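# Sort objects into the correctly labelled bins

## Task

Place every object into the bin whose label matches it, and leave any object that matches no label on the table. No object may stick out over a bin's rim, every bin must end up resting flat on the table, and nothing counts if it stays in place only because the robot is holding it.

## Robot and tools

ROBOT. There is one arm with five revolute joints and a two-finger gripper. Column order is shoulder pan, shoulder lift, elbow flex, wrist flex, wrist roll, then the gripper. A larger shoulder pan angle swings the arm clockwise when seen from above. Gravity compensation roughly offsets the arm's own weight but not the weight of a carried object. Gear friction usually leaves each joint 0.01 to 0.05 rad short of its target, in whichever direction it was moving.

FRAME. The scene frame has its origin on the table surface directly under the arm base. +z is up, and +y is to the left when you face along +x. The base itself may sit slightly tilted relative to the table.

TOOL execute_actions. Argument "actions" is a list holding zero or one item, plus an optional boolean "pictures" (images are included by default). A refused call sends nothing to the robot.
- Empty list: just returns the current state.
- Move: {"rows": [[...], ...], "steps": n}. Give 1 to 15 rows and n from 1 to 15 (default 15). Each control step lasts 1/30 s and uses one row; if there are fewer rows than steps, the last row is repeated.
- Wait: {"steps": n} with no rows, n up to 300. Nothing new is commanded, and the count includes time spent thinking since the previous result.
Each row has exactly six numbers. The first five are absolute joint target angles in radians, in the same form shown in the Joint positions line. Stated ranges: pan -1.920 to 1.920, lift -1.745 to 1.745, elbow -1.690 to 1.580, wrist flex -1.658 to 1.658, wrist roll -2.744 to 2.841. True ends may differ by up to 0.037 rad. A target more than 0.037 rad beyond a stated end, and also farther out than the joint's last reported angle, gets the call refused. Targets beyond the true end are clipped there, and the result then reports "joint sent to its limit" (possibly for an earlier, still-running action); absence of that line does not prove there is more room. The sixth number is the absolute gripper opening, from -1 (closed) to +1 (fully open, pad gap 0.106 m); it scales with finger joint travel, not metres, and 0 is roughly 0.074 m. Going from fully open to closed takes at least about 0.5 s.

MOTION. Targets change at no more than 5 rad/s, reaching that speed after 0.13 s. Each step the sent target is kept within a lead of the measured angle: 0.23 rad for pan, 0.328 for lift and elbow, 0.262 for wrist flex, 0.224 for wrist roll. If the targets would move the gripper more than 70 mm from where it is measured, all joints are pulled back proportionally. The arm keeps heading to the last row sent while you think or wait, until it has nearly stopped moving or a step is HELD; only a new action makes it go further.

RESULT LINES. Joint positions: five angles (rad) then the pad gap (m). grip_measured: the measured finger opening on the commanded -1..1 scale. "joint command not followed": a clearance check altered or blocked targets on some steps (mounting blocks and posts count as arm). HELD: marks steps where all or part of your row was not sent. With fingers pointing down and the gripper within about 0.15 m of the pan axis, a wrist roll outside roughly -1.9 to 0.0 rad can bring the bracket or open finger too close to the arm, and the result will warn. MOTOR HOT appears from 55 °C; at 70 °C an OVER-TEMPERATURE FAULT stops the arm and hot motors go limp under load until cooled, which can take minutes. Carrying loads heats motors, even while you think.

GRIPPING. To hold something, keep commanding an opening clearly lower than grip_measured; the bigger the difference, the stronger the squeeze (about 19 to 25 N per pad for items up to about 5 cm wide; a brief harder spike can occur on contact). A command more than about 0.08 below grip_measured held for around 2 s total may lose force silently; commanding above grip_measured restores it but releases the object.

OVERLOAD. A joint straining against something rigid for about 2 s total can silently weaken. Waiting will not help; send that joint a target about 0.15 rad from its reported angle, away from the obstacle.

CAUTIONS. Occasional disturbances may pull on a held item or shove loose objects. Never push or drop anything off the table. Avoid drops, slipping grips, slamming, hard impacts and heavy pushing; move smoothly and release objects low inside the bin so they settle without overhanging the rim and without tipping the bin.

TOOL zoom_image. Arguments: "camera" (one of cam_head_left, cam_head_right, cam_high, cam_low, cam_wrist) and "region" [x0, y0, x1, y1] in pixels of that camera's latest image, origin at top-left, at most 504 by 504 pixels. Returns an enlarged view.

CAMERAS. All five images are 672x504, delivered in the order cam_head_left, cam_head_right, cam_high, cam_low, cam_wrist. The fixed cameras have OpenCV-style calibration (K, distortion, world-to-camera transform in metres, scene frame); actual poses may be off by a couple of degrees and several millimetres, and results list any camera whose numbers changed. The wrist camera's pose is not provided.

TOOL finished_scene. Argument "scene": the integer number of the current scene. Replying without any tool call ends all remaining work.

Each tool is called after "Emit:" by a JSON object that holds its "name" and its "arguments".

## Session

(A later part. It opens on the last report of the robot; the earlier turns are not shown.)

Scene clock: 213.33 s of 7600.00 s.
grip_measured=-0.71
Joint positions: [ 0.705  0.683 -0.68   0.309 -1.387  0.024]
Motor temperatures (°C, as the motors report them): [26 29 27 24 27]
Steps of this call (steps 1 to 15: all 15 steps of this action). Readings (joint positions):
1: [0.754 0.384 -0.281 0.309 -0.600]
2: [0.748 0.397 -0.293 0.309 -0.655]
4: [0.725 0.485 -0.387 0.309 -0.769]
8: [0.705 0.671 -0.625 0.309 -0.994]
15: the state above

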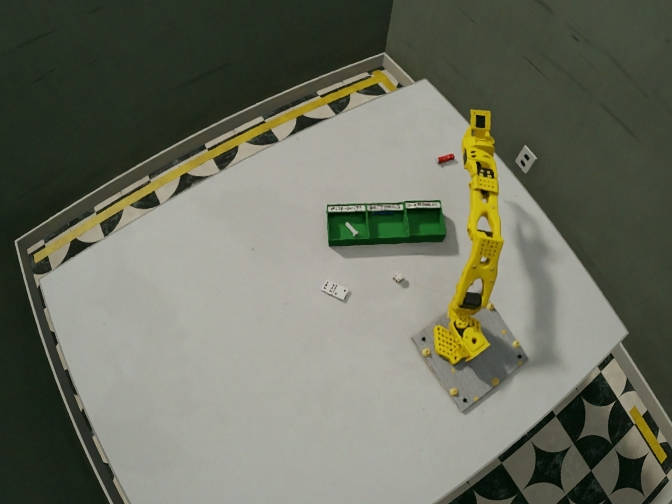

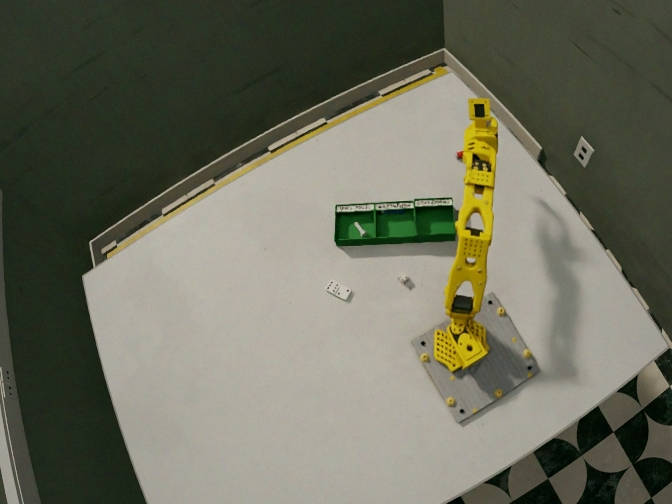

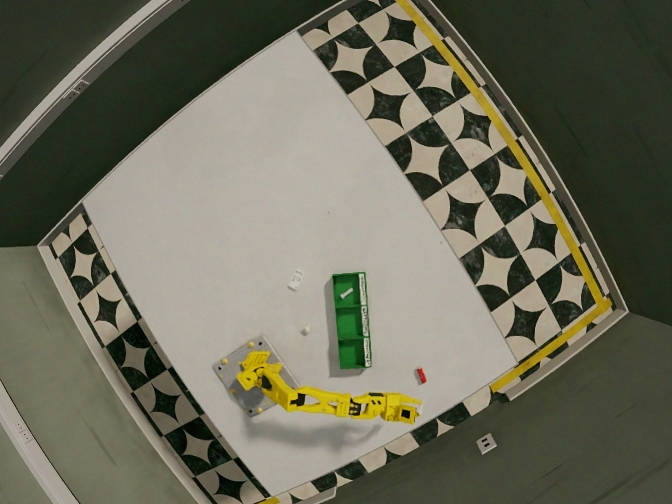

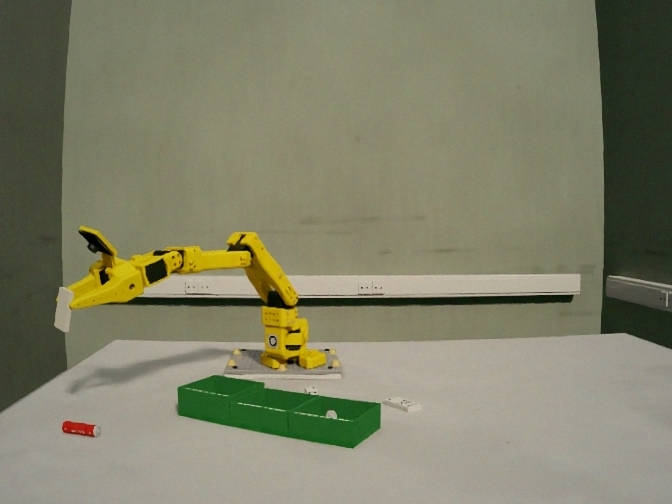

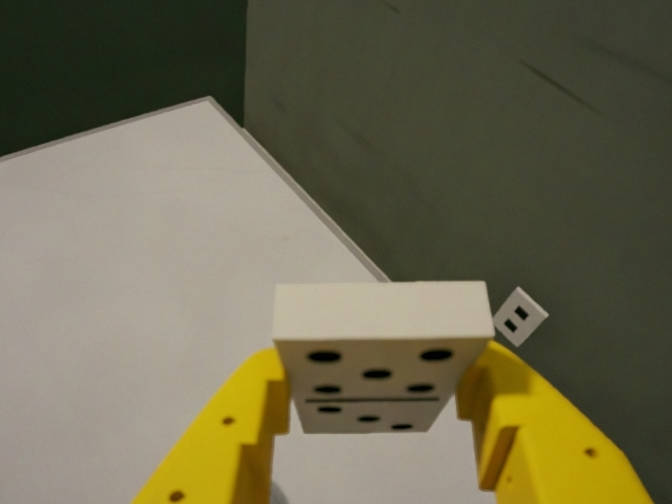

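Emit:
{"name": "execute_actions", "arguments": {"actions": [{"rows":[[0.66,0.95,-1.0,0.2,-1.5,-0.78],[0.63,1.2,-1.3,0.1,-1.5,-0.78],[0.61,1.4,-1.5,0.0,-1.5,-0.78],[0.61,1.55,-1.6,-0.05,-1.5,-0.78]],"steps":15}], "pictures": false}}

Emit:
{"name": "execute_actions", "arguments": {"actions": [{"rows":[[0.61,1.58,-1.62,-0.05,-1.5,-0.78]],"steps":10}]}}

Emit:
{"name": "zoom_image", "arguments": {"camera": "cam_low", "region": [20,300,200,450]}}

Emit:
{"name": "zoom_image", "arguments": {"camera": "cam_high", "region": [380,340,460,410]}}

Scene clock: 217.33 s of 7600.00 s.
grip_measured=-0.71
Joint positions: [ 0.613  1.522 -1.533 -0.036 -1.491  0.024]
Motor temperatures (°C, as the motors report them): [26 29 27 24 27]
Steps of this call (steps 1 to 30: the robot went on to your last target; steps 31 to 100: nothing new was sent; then 0.17 s passed at rest; steps 101 to 115: all 15 steps of this action). Readings (joint positions):
101: [0.703 0.685 -0.680 0.307 -1.491]
102: [0.697 0.697 -0.691 0.298 -1.491]
104: [0.662 0.789 -0.784 0.212 -1.491]
108: [0.614 1.101 -1.091 0.000 -1.491]
115: the state above

Scene clock: 217.67 s of 7600.00 s.
grip_measured=-0.71
Joint positions: [ 0.613  1.564 -1.599 -0.04  -1.493  0.024]
Motor temperatures (°C, as the motors report them): [26 29 27 24 27]
Steps of this call (steps 1 to 10: all 10 steps of this action). Readings (joint positions):
1: [0.613 1.532 -1.551 -0.038 -1.491]
2: [0.613 1.539 -1.570 -0.038 -1.491]
4: [0.613 1.553 -1.591 -0.040 -1.493]
8: [0.613 1.562 -1.599 -0.040 -1.493]
10: the state above

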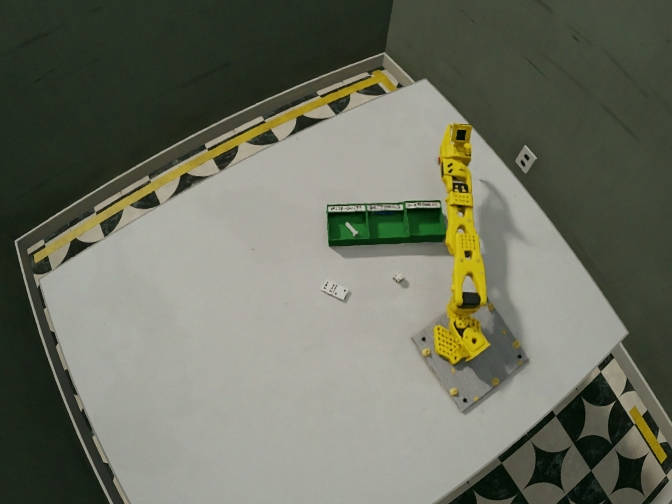

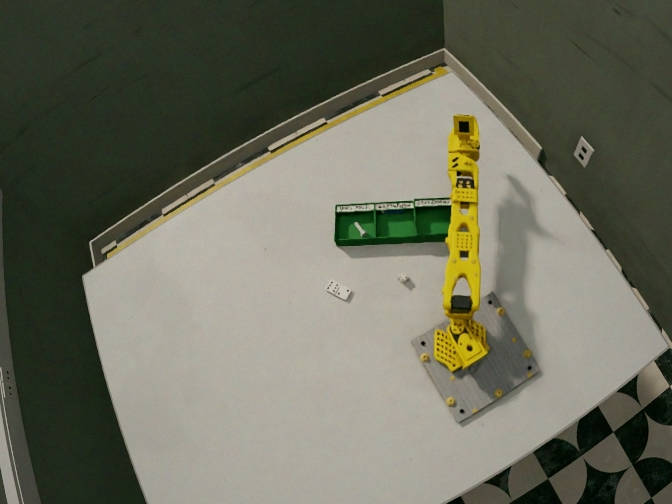

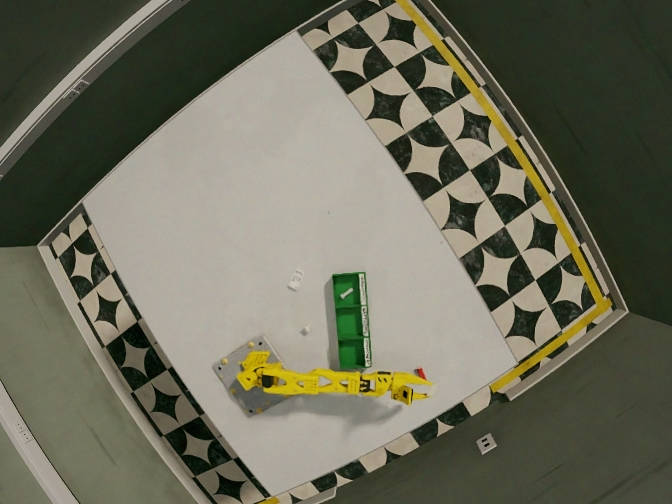

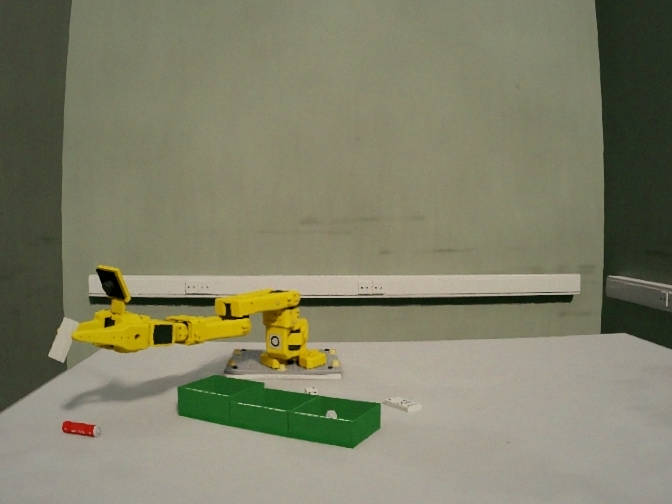

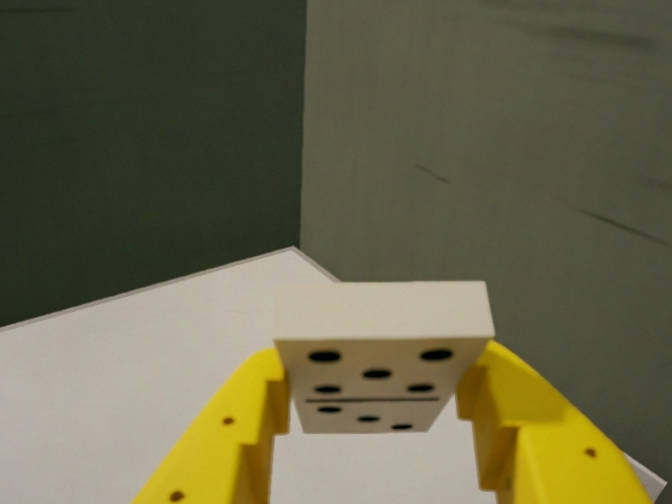

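Region (20, 300, 200, 450) of cam_low's 672x504 image, scaled by 2.800, with more detail than that image has.

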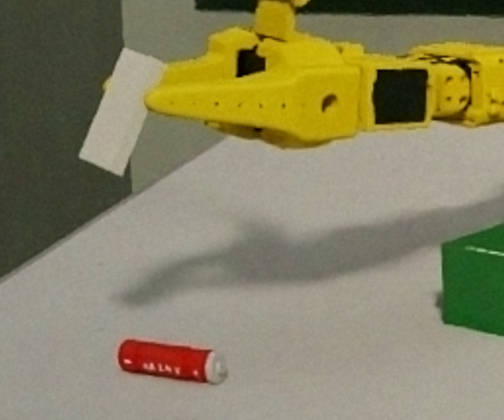

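Region (380, 340, 460, 410) of cam_high's 672x504 image, scaled by 6.300, with more detail than that image has; it fills the top 441 rows of this view, and the rest is white.

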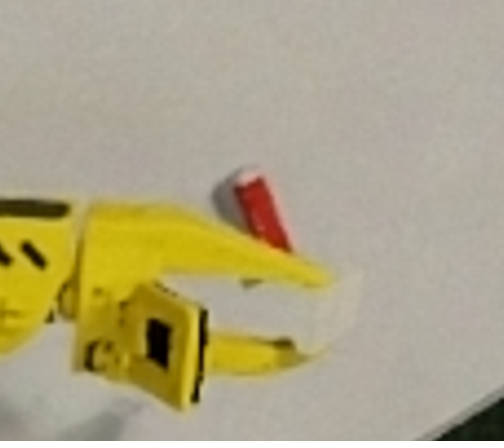

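Emit:
{"name": "execute_actions", "arguments": {"actions": [{"rows":[[0.61,1.6,-1.62,-0.05,-1.5,-0.78],[0.61,1.62,-1.62,-0.05,-1.5,-0.78],[0.61,1.64,-1.62,-0.05,-1.5,-0.78],[0.61,1.66,-1.62,-0.05,-1.5,-0.78]],"steps":12}]}}

Emit:
{"name": "zoom_image", "arguments": {"camera": "cam_low", "region": [20,300,200,450]}}

Emit:
{"name": "zoom_image", "arguments": {"camera": "cam_high", "region": [380,340,460,410]}}

Scene clock: 220.33 s of 7600.00 s.
grip_measured=-0.71
Joint positions: [ 0.613  1.645 -1.605 -0.041 -1.493  0.024]
Motor temperatures (°C, as the motors report them): [26 29 27 24 27]
Steps of this call (steps 1 to 15: the robot went on to your last target; steps 16 to 68: nothing new was sent; steps 69 to 80: all 12 steps of this action). Readings (joint positions):
69: [0.613 1.565 -1.599 -0.040 -1.493]
70: [0.613 1.570 -1.600 -0.040 -1.493]
72: [0.613 1.599 -1.605 -0.041 -1.493]
76: [0.613 1.644 -1.605 -0.041 -1.493]
80: the state above

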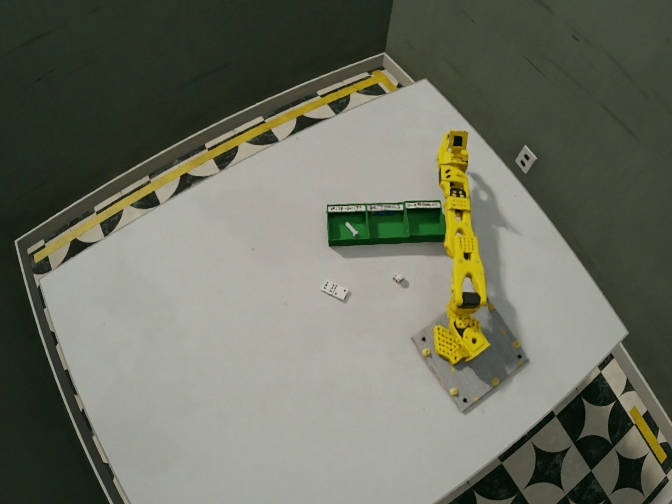

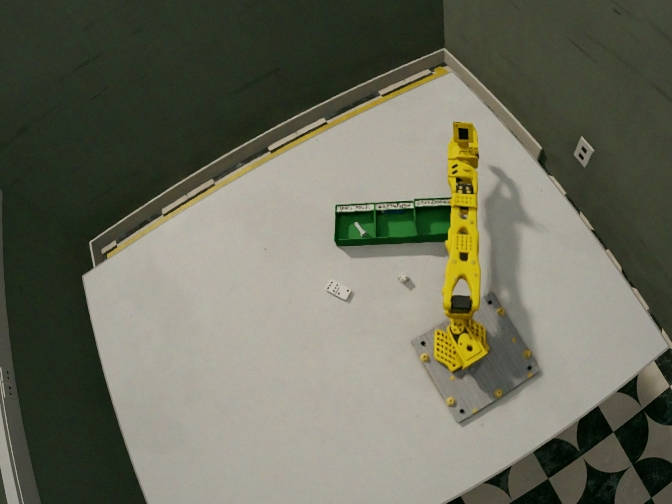

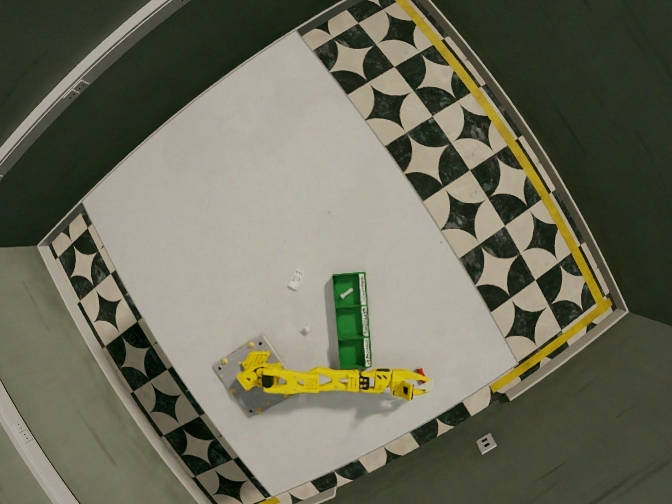

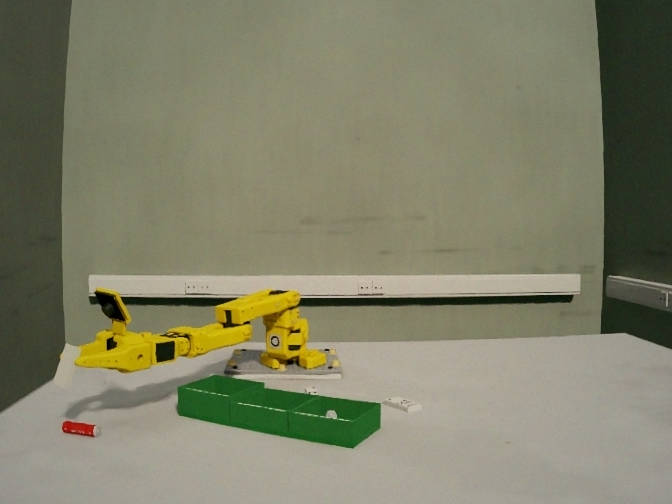

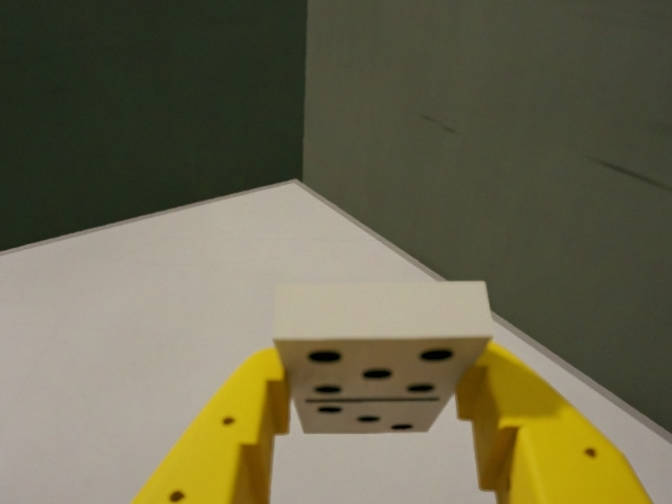

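Region (20, 300, 200, 450) of cam_low's 672x504 image, scaled by 2.800, with more detail than that image has.

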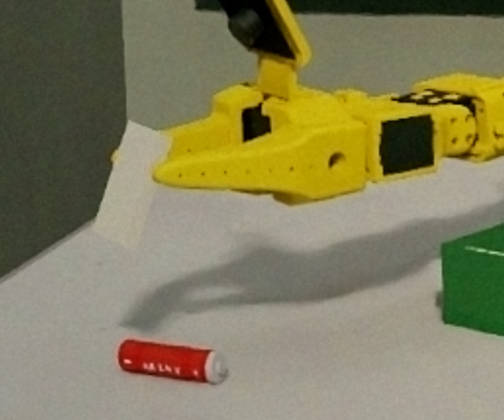

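Region (380, 340, 460, 410) of cam_high's 672x504 image, scaled by 6.300, with more detail than that image has; it fills the top 441 rows of this view, and the rest is white.

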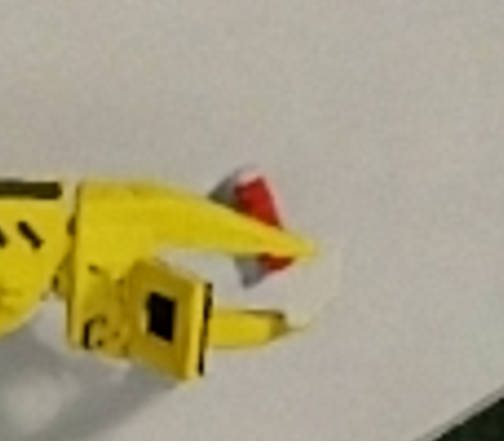

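Emit:
{"name": "execute_actions", "arguments": {"actions": [{"rows":[[0.61,1.68,-1.62,-0.05,-1.5,-0.78],[0.61,1.7,-1.62,-0.03,-1.5,-0.78],[0.61,1.71,-1.62,0.0,-1.5,-0.78],[0.61,1.71,-1.62,0.03,-1.5,-0.78]],"steps":12}]}}

Emit:
{"name": "zoom_image", "arguments": {"camera": "cam_low", "region": [20,300,200,450]}}

Emit:
{"name": "zoom_image", "arguments": {"camera": "cam_high", "region": [380,340,460,410]}}

Scene clock: 223.83 s of 7600.00 s.
grip_measured=-0.71
Joint positions: [ 0.613  1.696 -1.605  0.022 -1.493  0.024]
Motor temperatures (°C, as the motors report them): [26 29 27 24 27]
Steps of this call (steps 1 to 15: the robot went on to your last target; steps 16 to 90: nothing new was sent; then 0.10 s passed at rest; steps 91 to 102: all 12 steps of this action). Readings (joint positions):
91: [0.613 1.645 -1.605 -0.041 -1.493]
92: [0.613 1.651 -1.605 -0.041 -1.493]
94: [0.613 1.674 -1.605 -0.029 -1.493]
98: [0.613 1.694 -1.605 0.017 -1.493]
102: the state above

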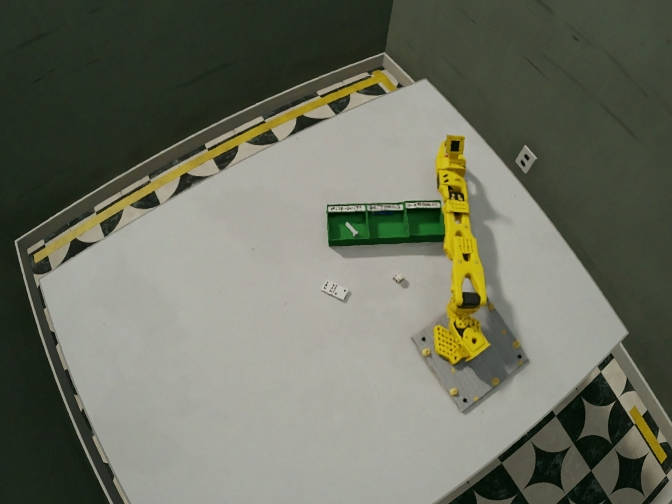

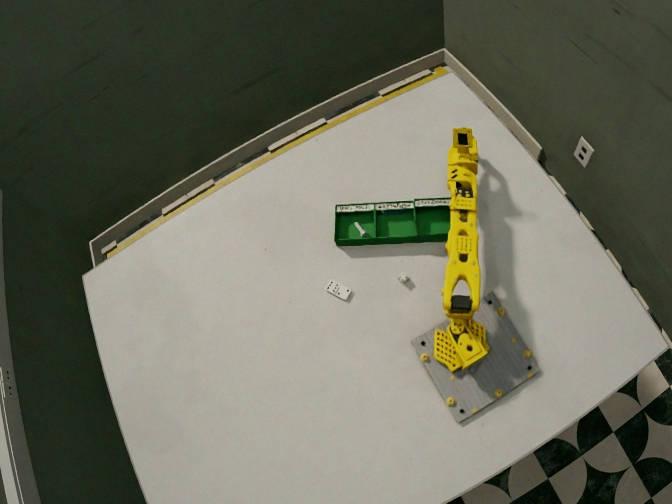

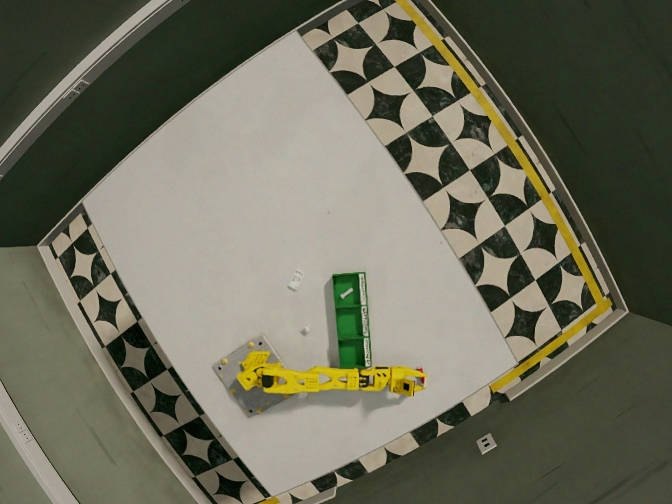

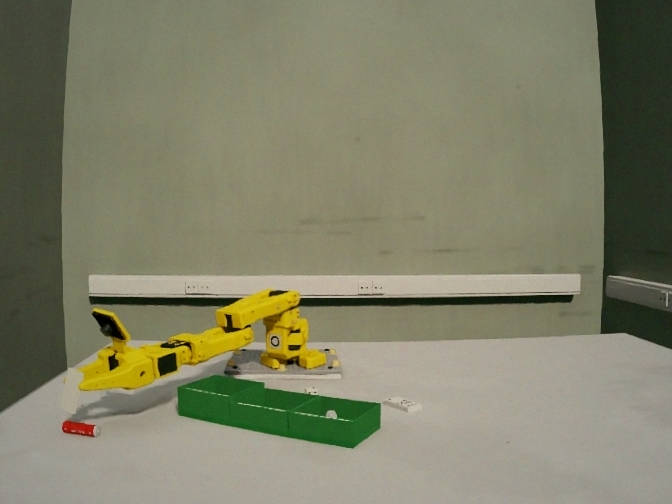

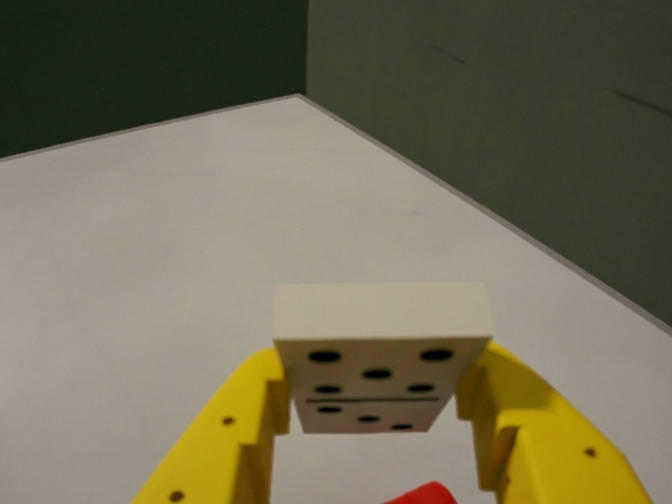

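Region (20, 300, 200, 450) of cam_low's 672x504 image, scaled by 2.800, with more detail than that image has.

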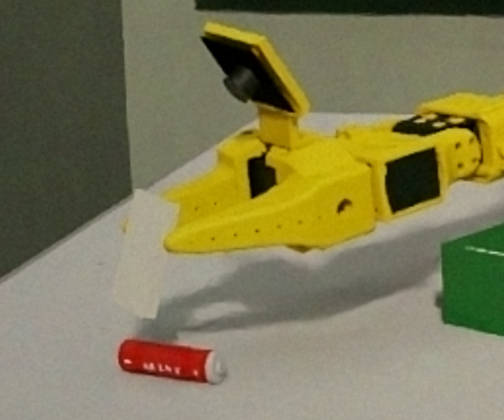

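Region (380, 340, 460, 410) of cam_high's 672x504 image, scaled by 6.300, with more detail than that image has; it fills the top 441 rows of this view, and the rest is white.

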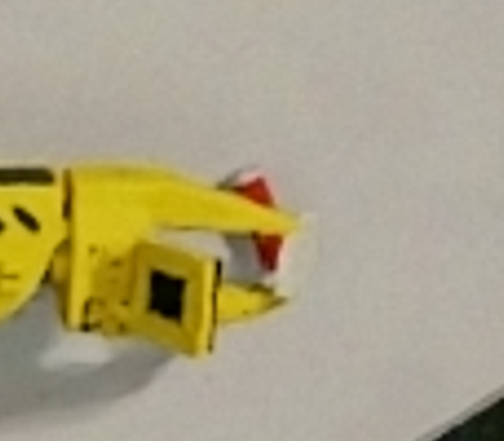

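Emit:
{"name": "execute_actions", "arguments": {"actions": [{"rows":[[0.61,1.71,-1.62,0.05,-1.5,-0.78],[0.61,1.71,-1.62,0.07,-1.5,-0.78],[0.61,1.71,-1.62,0.09,-1.5,-0.78],[0.61,1.71,-1.62,0.11,-1.5,-0.78]],"steps":12}]}}

Emit:
{"name": "zoom_image", "arguments": {"camera": "cam_low", "region": [20,300,200,450]}}

Emit:
{"name": "zoom_image", "arguments": {"camera": "cam_high", "region": [380,340,460,410]}}

Scene clock: 225.97 s of 7600.00 s.
grip_measured=-0.71
Joint positions: [ 0.613  1.696 -1.605  0.1   -1.493  0.024]
Motor temperatures (°C, as the motors report them): [26 29 27 24 27]
Steps of this call (steps 1 to 15: the robot went on to your last target; steps 16 to 52: nothing new was sent; steps 53 to 64: all 12 steps of this action). Readings (joint positions):
53: [0.613 1.696 -1.605 0.022 -1.493]
54: [0.613 1.696 -1.605 0.030 -1.493]
56: [0.613 1.696 -1.605 0.057 -1.493]
60: [0.613 1.696 -1.605 0.097 -1.493]
64: the state above

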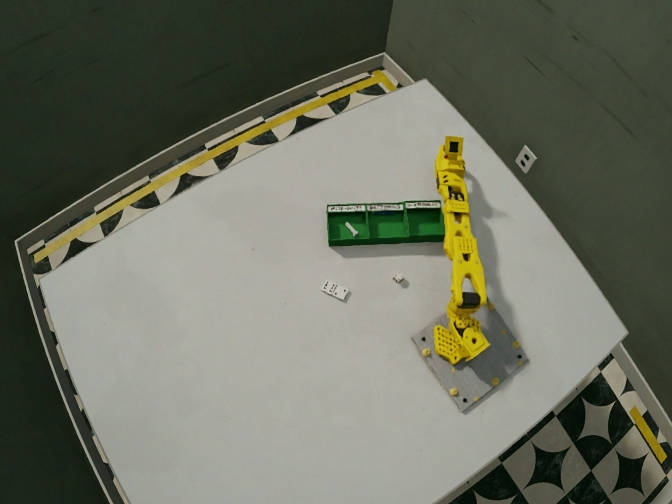

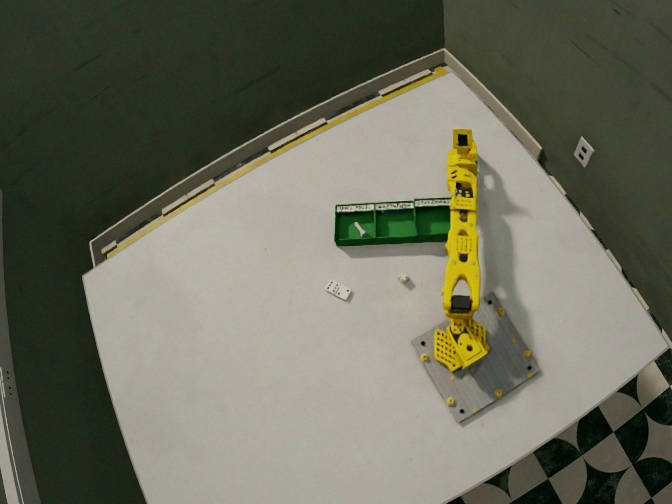

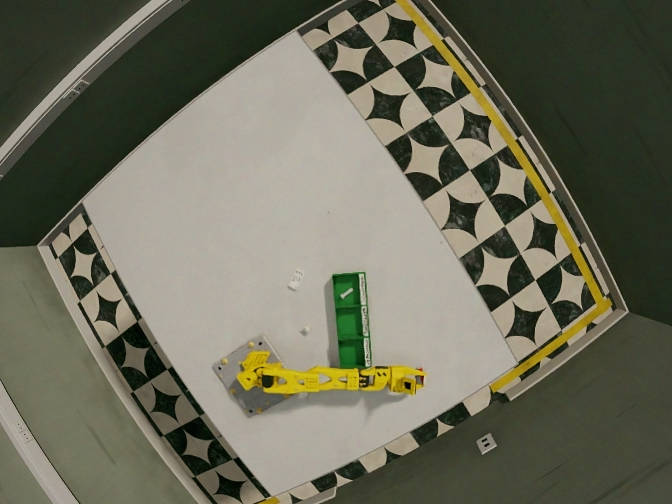

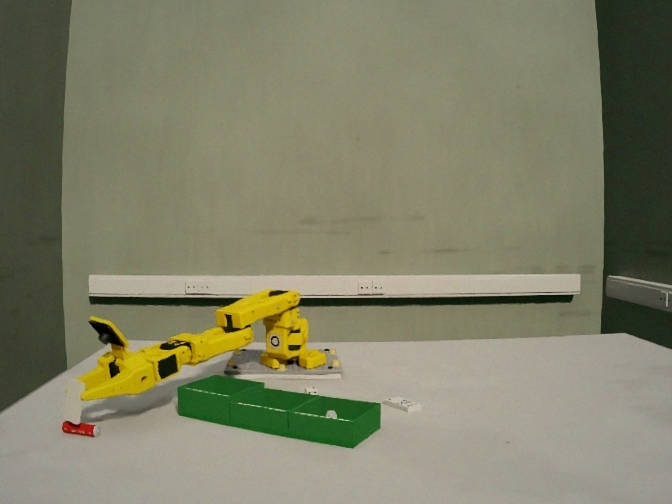

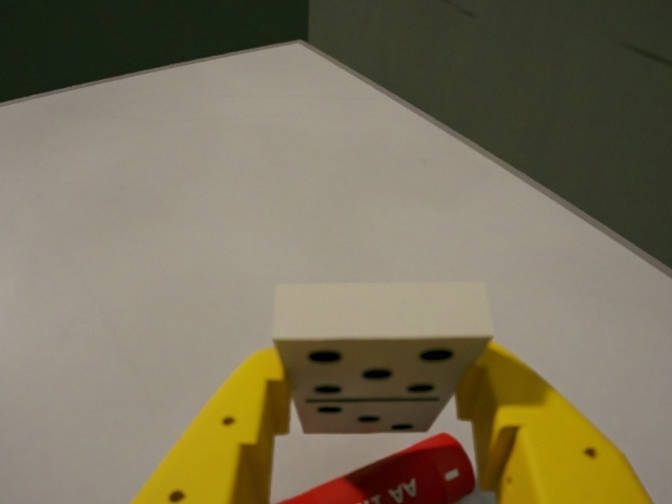

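Region (20, 300, 200, 450) of cam_low's 672x504 image, scaled by 2.800, with more detail than that image has.

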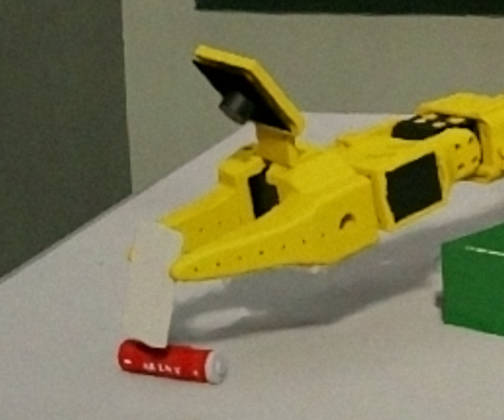

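Region (380, 340, 460, 410) of cam_high's 672x504 image, scaled by 6.300, with more detail than that image has; it fills the top 441 rows of this view, and the rest is white.

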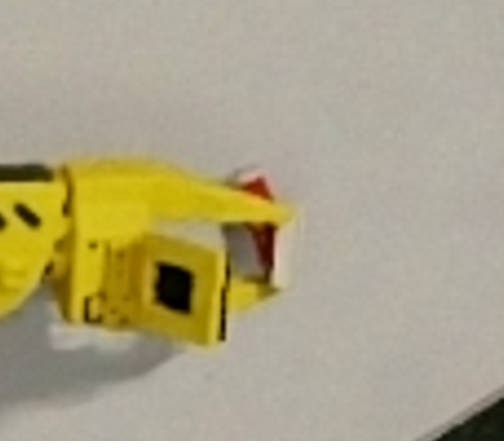

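Emit:
{"name": "execute_actions", "arguments": {"actions": [{"rows":[[0.59,1.71,-1.62,0.08,-1.5,-0.78],[0.575,1.71,-1.62,0.08,-1.5,-0.78],[0.56,1.71,-1.62,0.08,-1.5,-0.78],[0.56,1.71,-1.62,0.08,-1.5,-0.78],[0.56,1.71,-1.62,0.08,-1.5,-0.78],[0.56,1.71,-1.62,0.11,-1.5,-0.78],[0.56,1.71,-1.62,0.13,-1.5,-0.78],[0.56,1.71,-1.62,0.15,-1.5,-0.78]],"steps":15}]}}

Emit:
{"name": "zoom_image", "arguments": {"camera": "cam_low", "region": [20,300,200,450]}}

Emit:
{"name": "zoom_image", "arguments": {"camera": "cam_high", "region": [380,340,460,410]}}

Scene clock: 228.67 s of 7600.00 s.
grip_measured=-0.71
Joint positions: [ 0.564  1.696 -1.605  0.141 -1.493  0.024]
Motor temperatures (°C, as the motors report them): [26 29 27 24 27]
Steps of this call (steps 1 to 15: the robot went on to your last target; steps 16 to 66: nothing new was sent; steps 67 to 81: all 15 steps of this action). Readings (joint positions):
67: [0.613 1.696 -1.605 0.100 -1.493]
68: [0.608 1.696 -1.605 0.099 -1.493]
70: [0.590 1.696 -1.605 0.094 -1.493]
74: [0.565 1.696 -1.605 0.106 -1.493]
81: the state above

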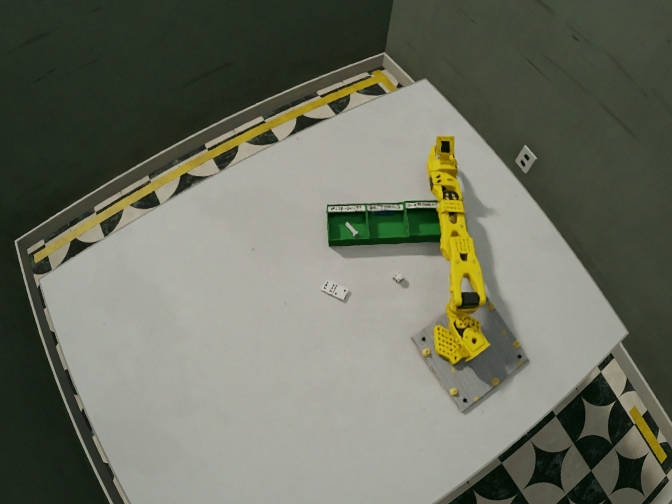

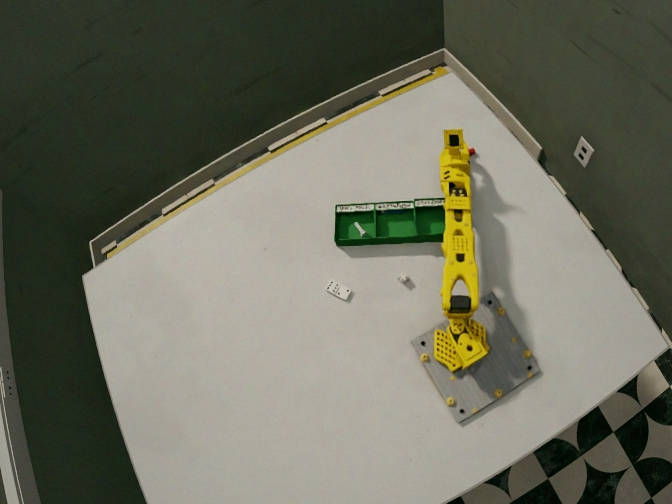

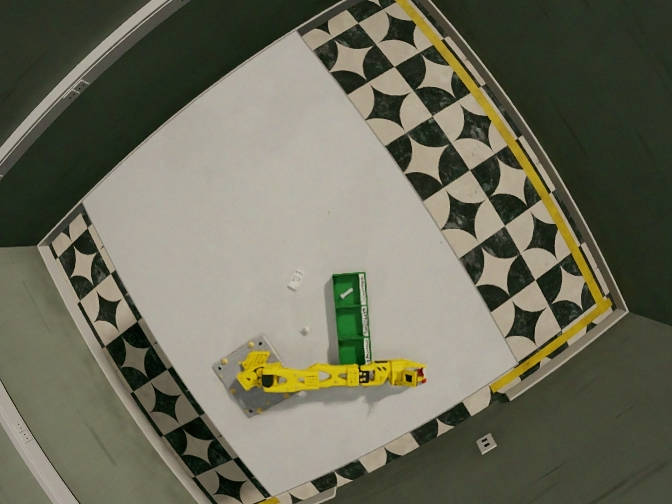

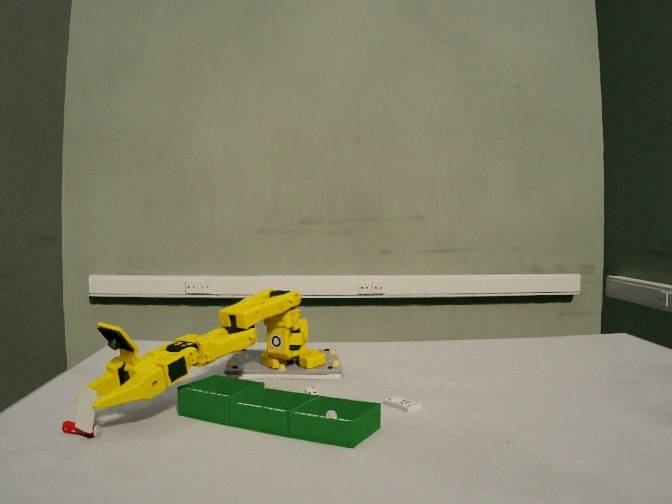

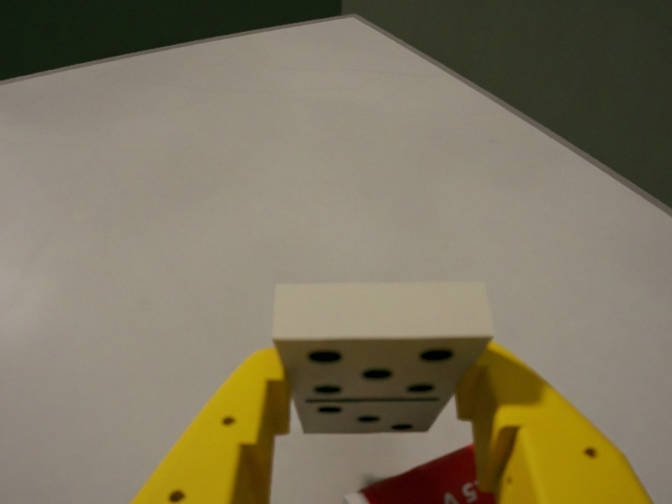

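Region (20, 300, 200, 450) of cam_low's 672x504 image, scaled by 2.800, with more detail than that image has.

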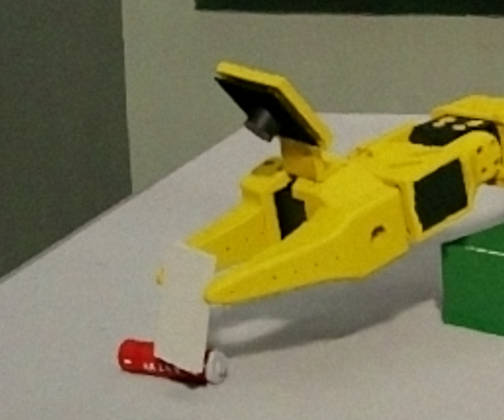

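Region (380, 340, 460, 410) of cam_high's 672x504 image, scaled by 6.300, with more detail than that image has; it fills the top 441 rows of this view, and the rest is white.

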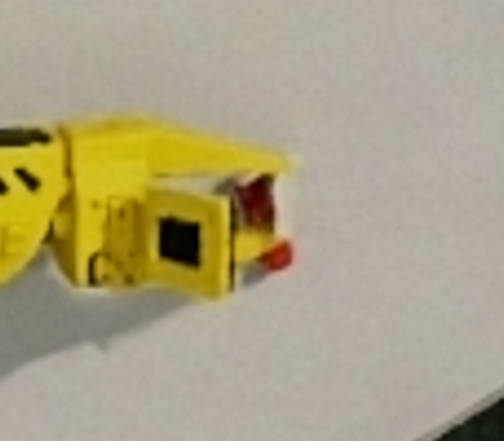

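Emit:
{"name": "execute_actions", "arguments": {"actions": [{"rows":[[0.56,1.68,-1.55,0.13,-1.5,-0.78],[0.56,1.65,-1.5,0.11,-1.5,-0.78],[0.56,1.62,-1.45,0.095,-1.5,-0.78],[0.56,1.59,-1.41,0.08,-1.5,-0.78],[0.56,1.565,-1.37,0.065,-1.5,-0.78],[0.56,1.54,-1.33,0.05,-1.5,-0.78],[0.56,1.52,-1.29,0.04,-1.5,-0.78]],"steps":14}]}}

Emit:
{"name": "zoom_image", "arguments": {"camera": "cam_low", "region": [20,300,200,450]}}

Emit:
{"name": "zoom_image", "arguments": {"camera": "cam_high", "region": [380,340,460,410]}}

Scene clock: 232.43 s of 7600.00 s.
grip_measured=-0.71
Joint positions: [ 0.564  1.542 -1.31   0.051 -1.493  0.024]
Motor temperatures (°C, as the motors report them): [26 29 27 24 27]
Steps of this call (steps 1 to 15: the robot went on to your last target; steps 16 to 90: nothing new was sent; then 0.30 s passed at rest; steps 91 to 104: all 14 steps of this action). Readings (joint positions):
91: [0.564 1.696 -1.605 0.141 -1.493]
92: [0.564 1.694 -1.602 0.140 -1.493]
94: [0.564 1.668 -1.545 0.122 -1.493]
98: [0.564 1.576 -1.373 0.069 -1.493]
104: the state above

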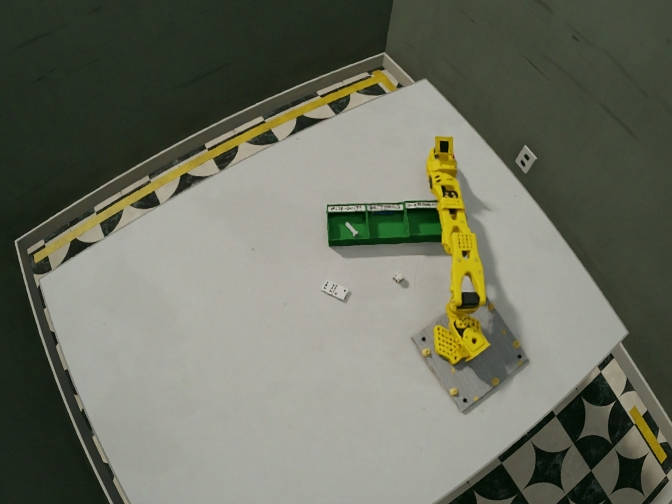

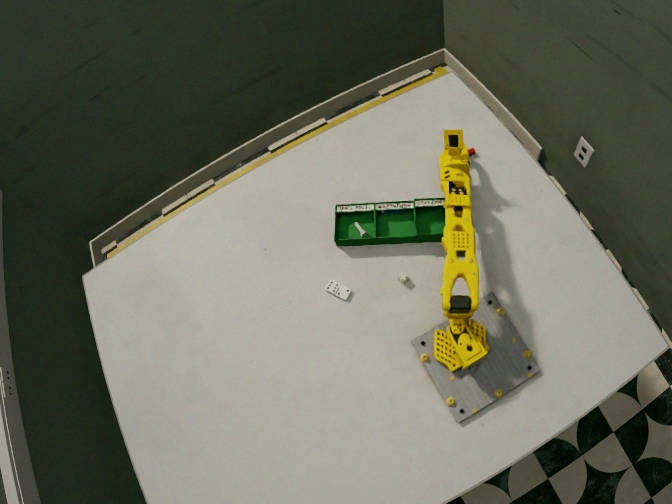

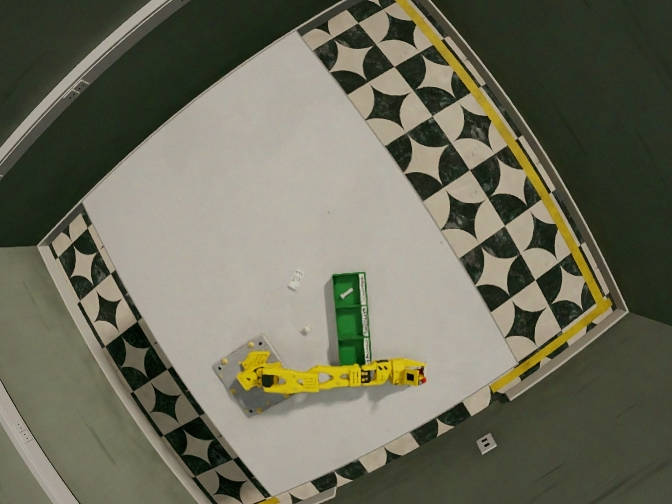

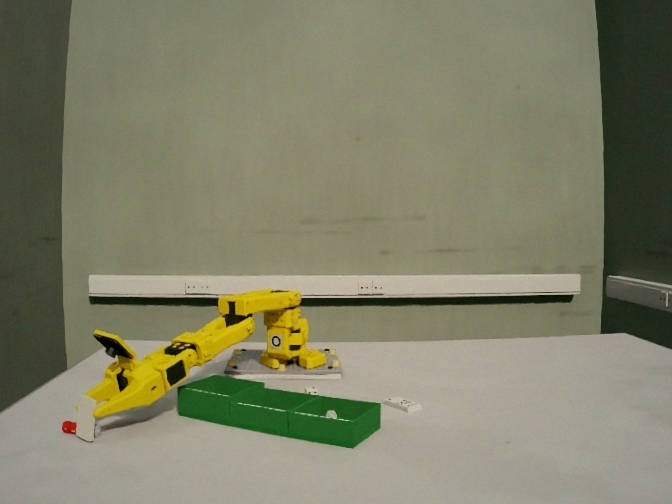

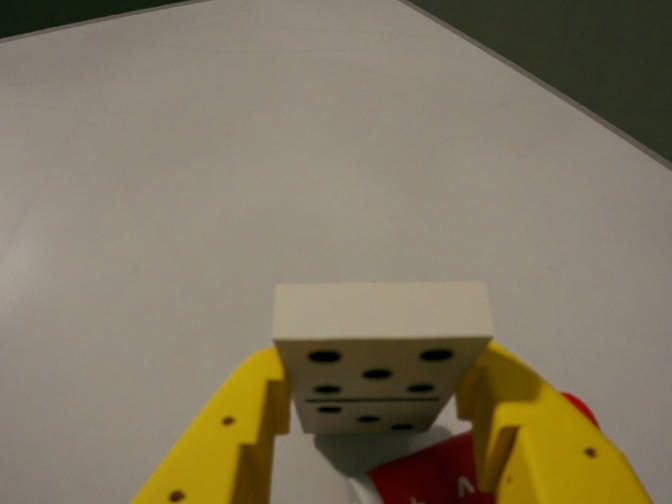

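Region (20, 300, 200, 450) of cam_low's 672x504 image, scaled by 2.800, with more detail than that image has.

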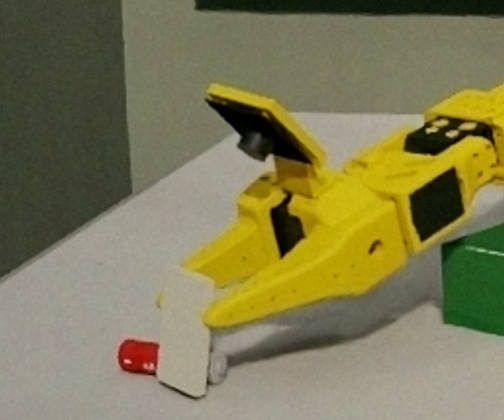

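Region (380, 340, 460, 410) of cam_high's 672x504 image, scaled by 6.300, with more detail than that image has; it fills the top 441 rows of this view, and the rest is white.

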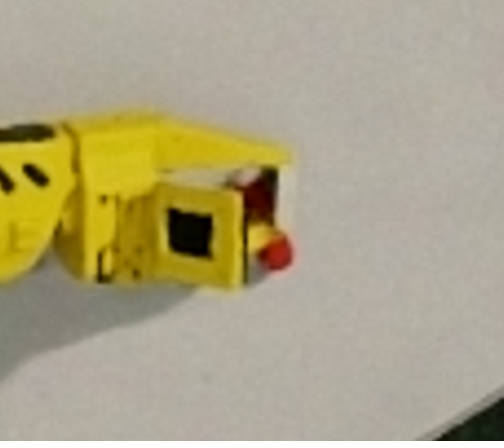

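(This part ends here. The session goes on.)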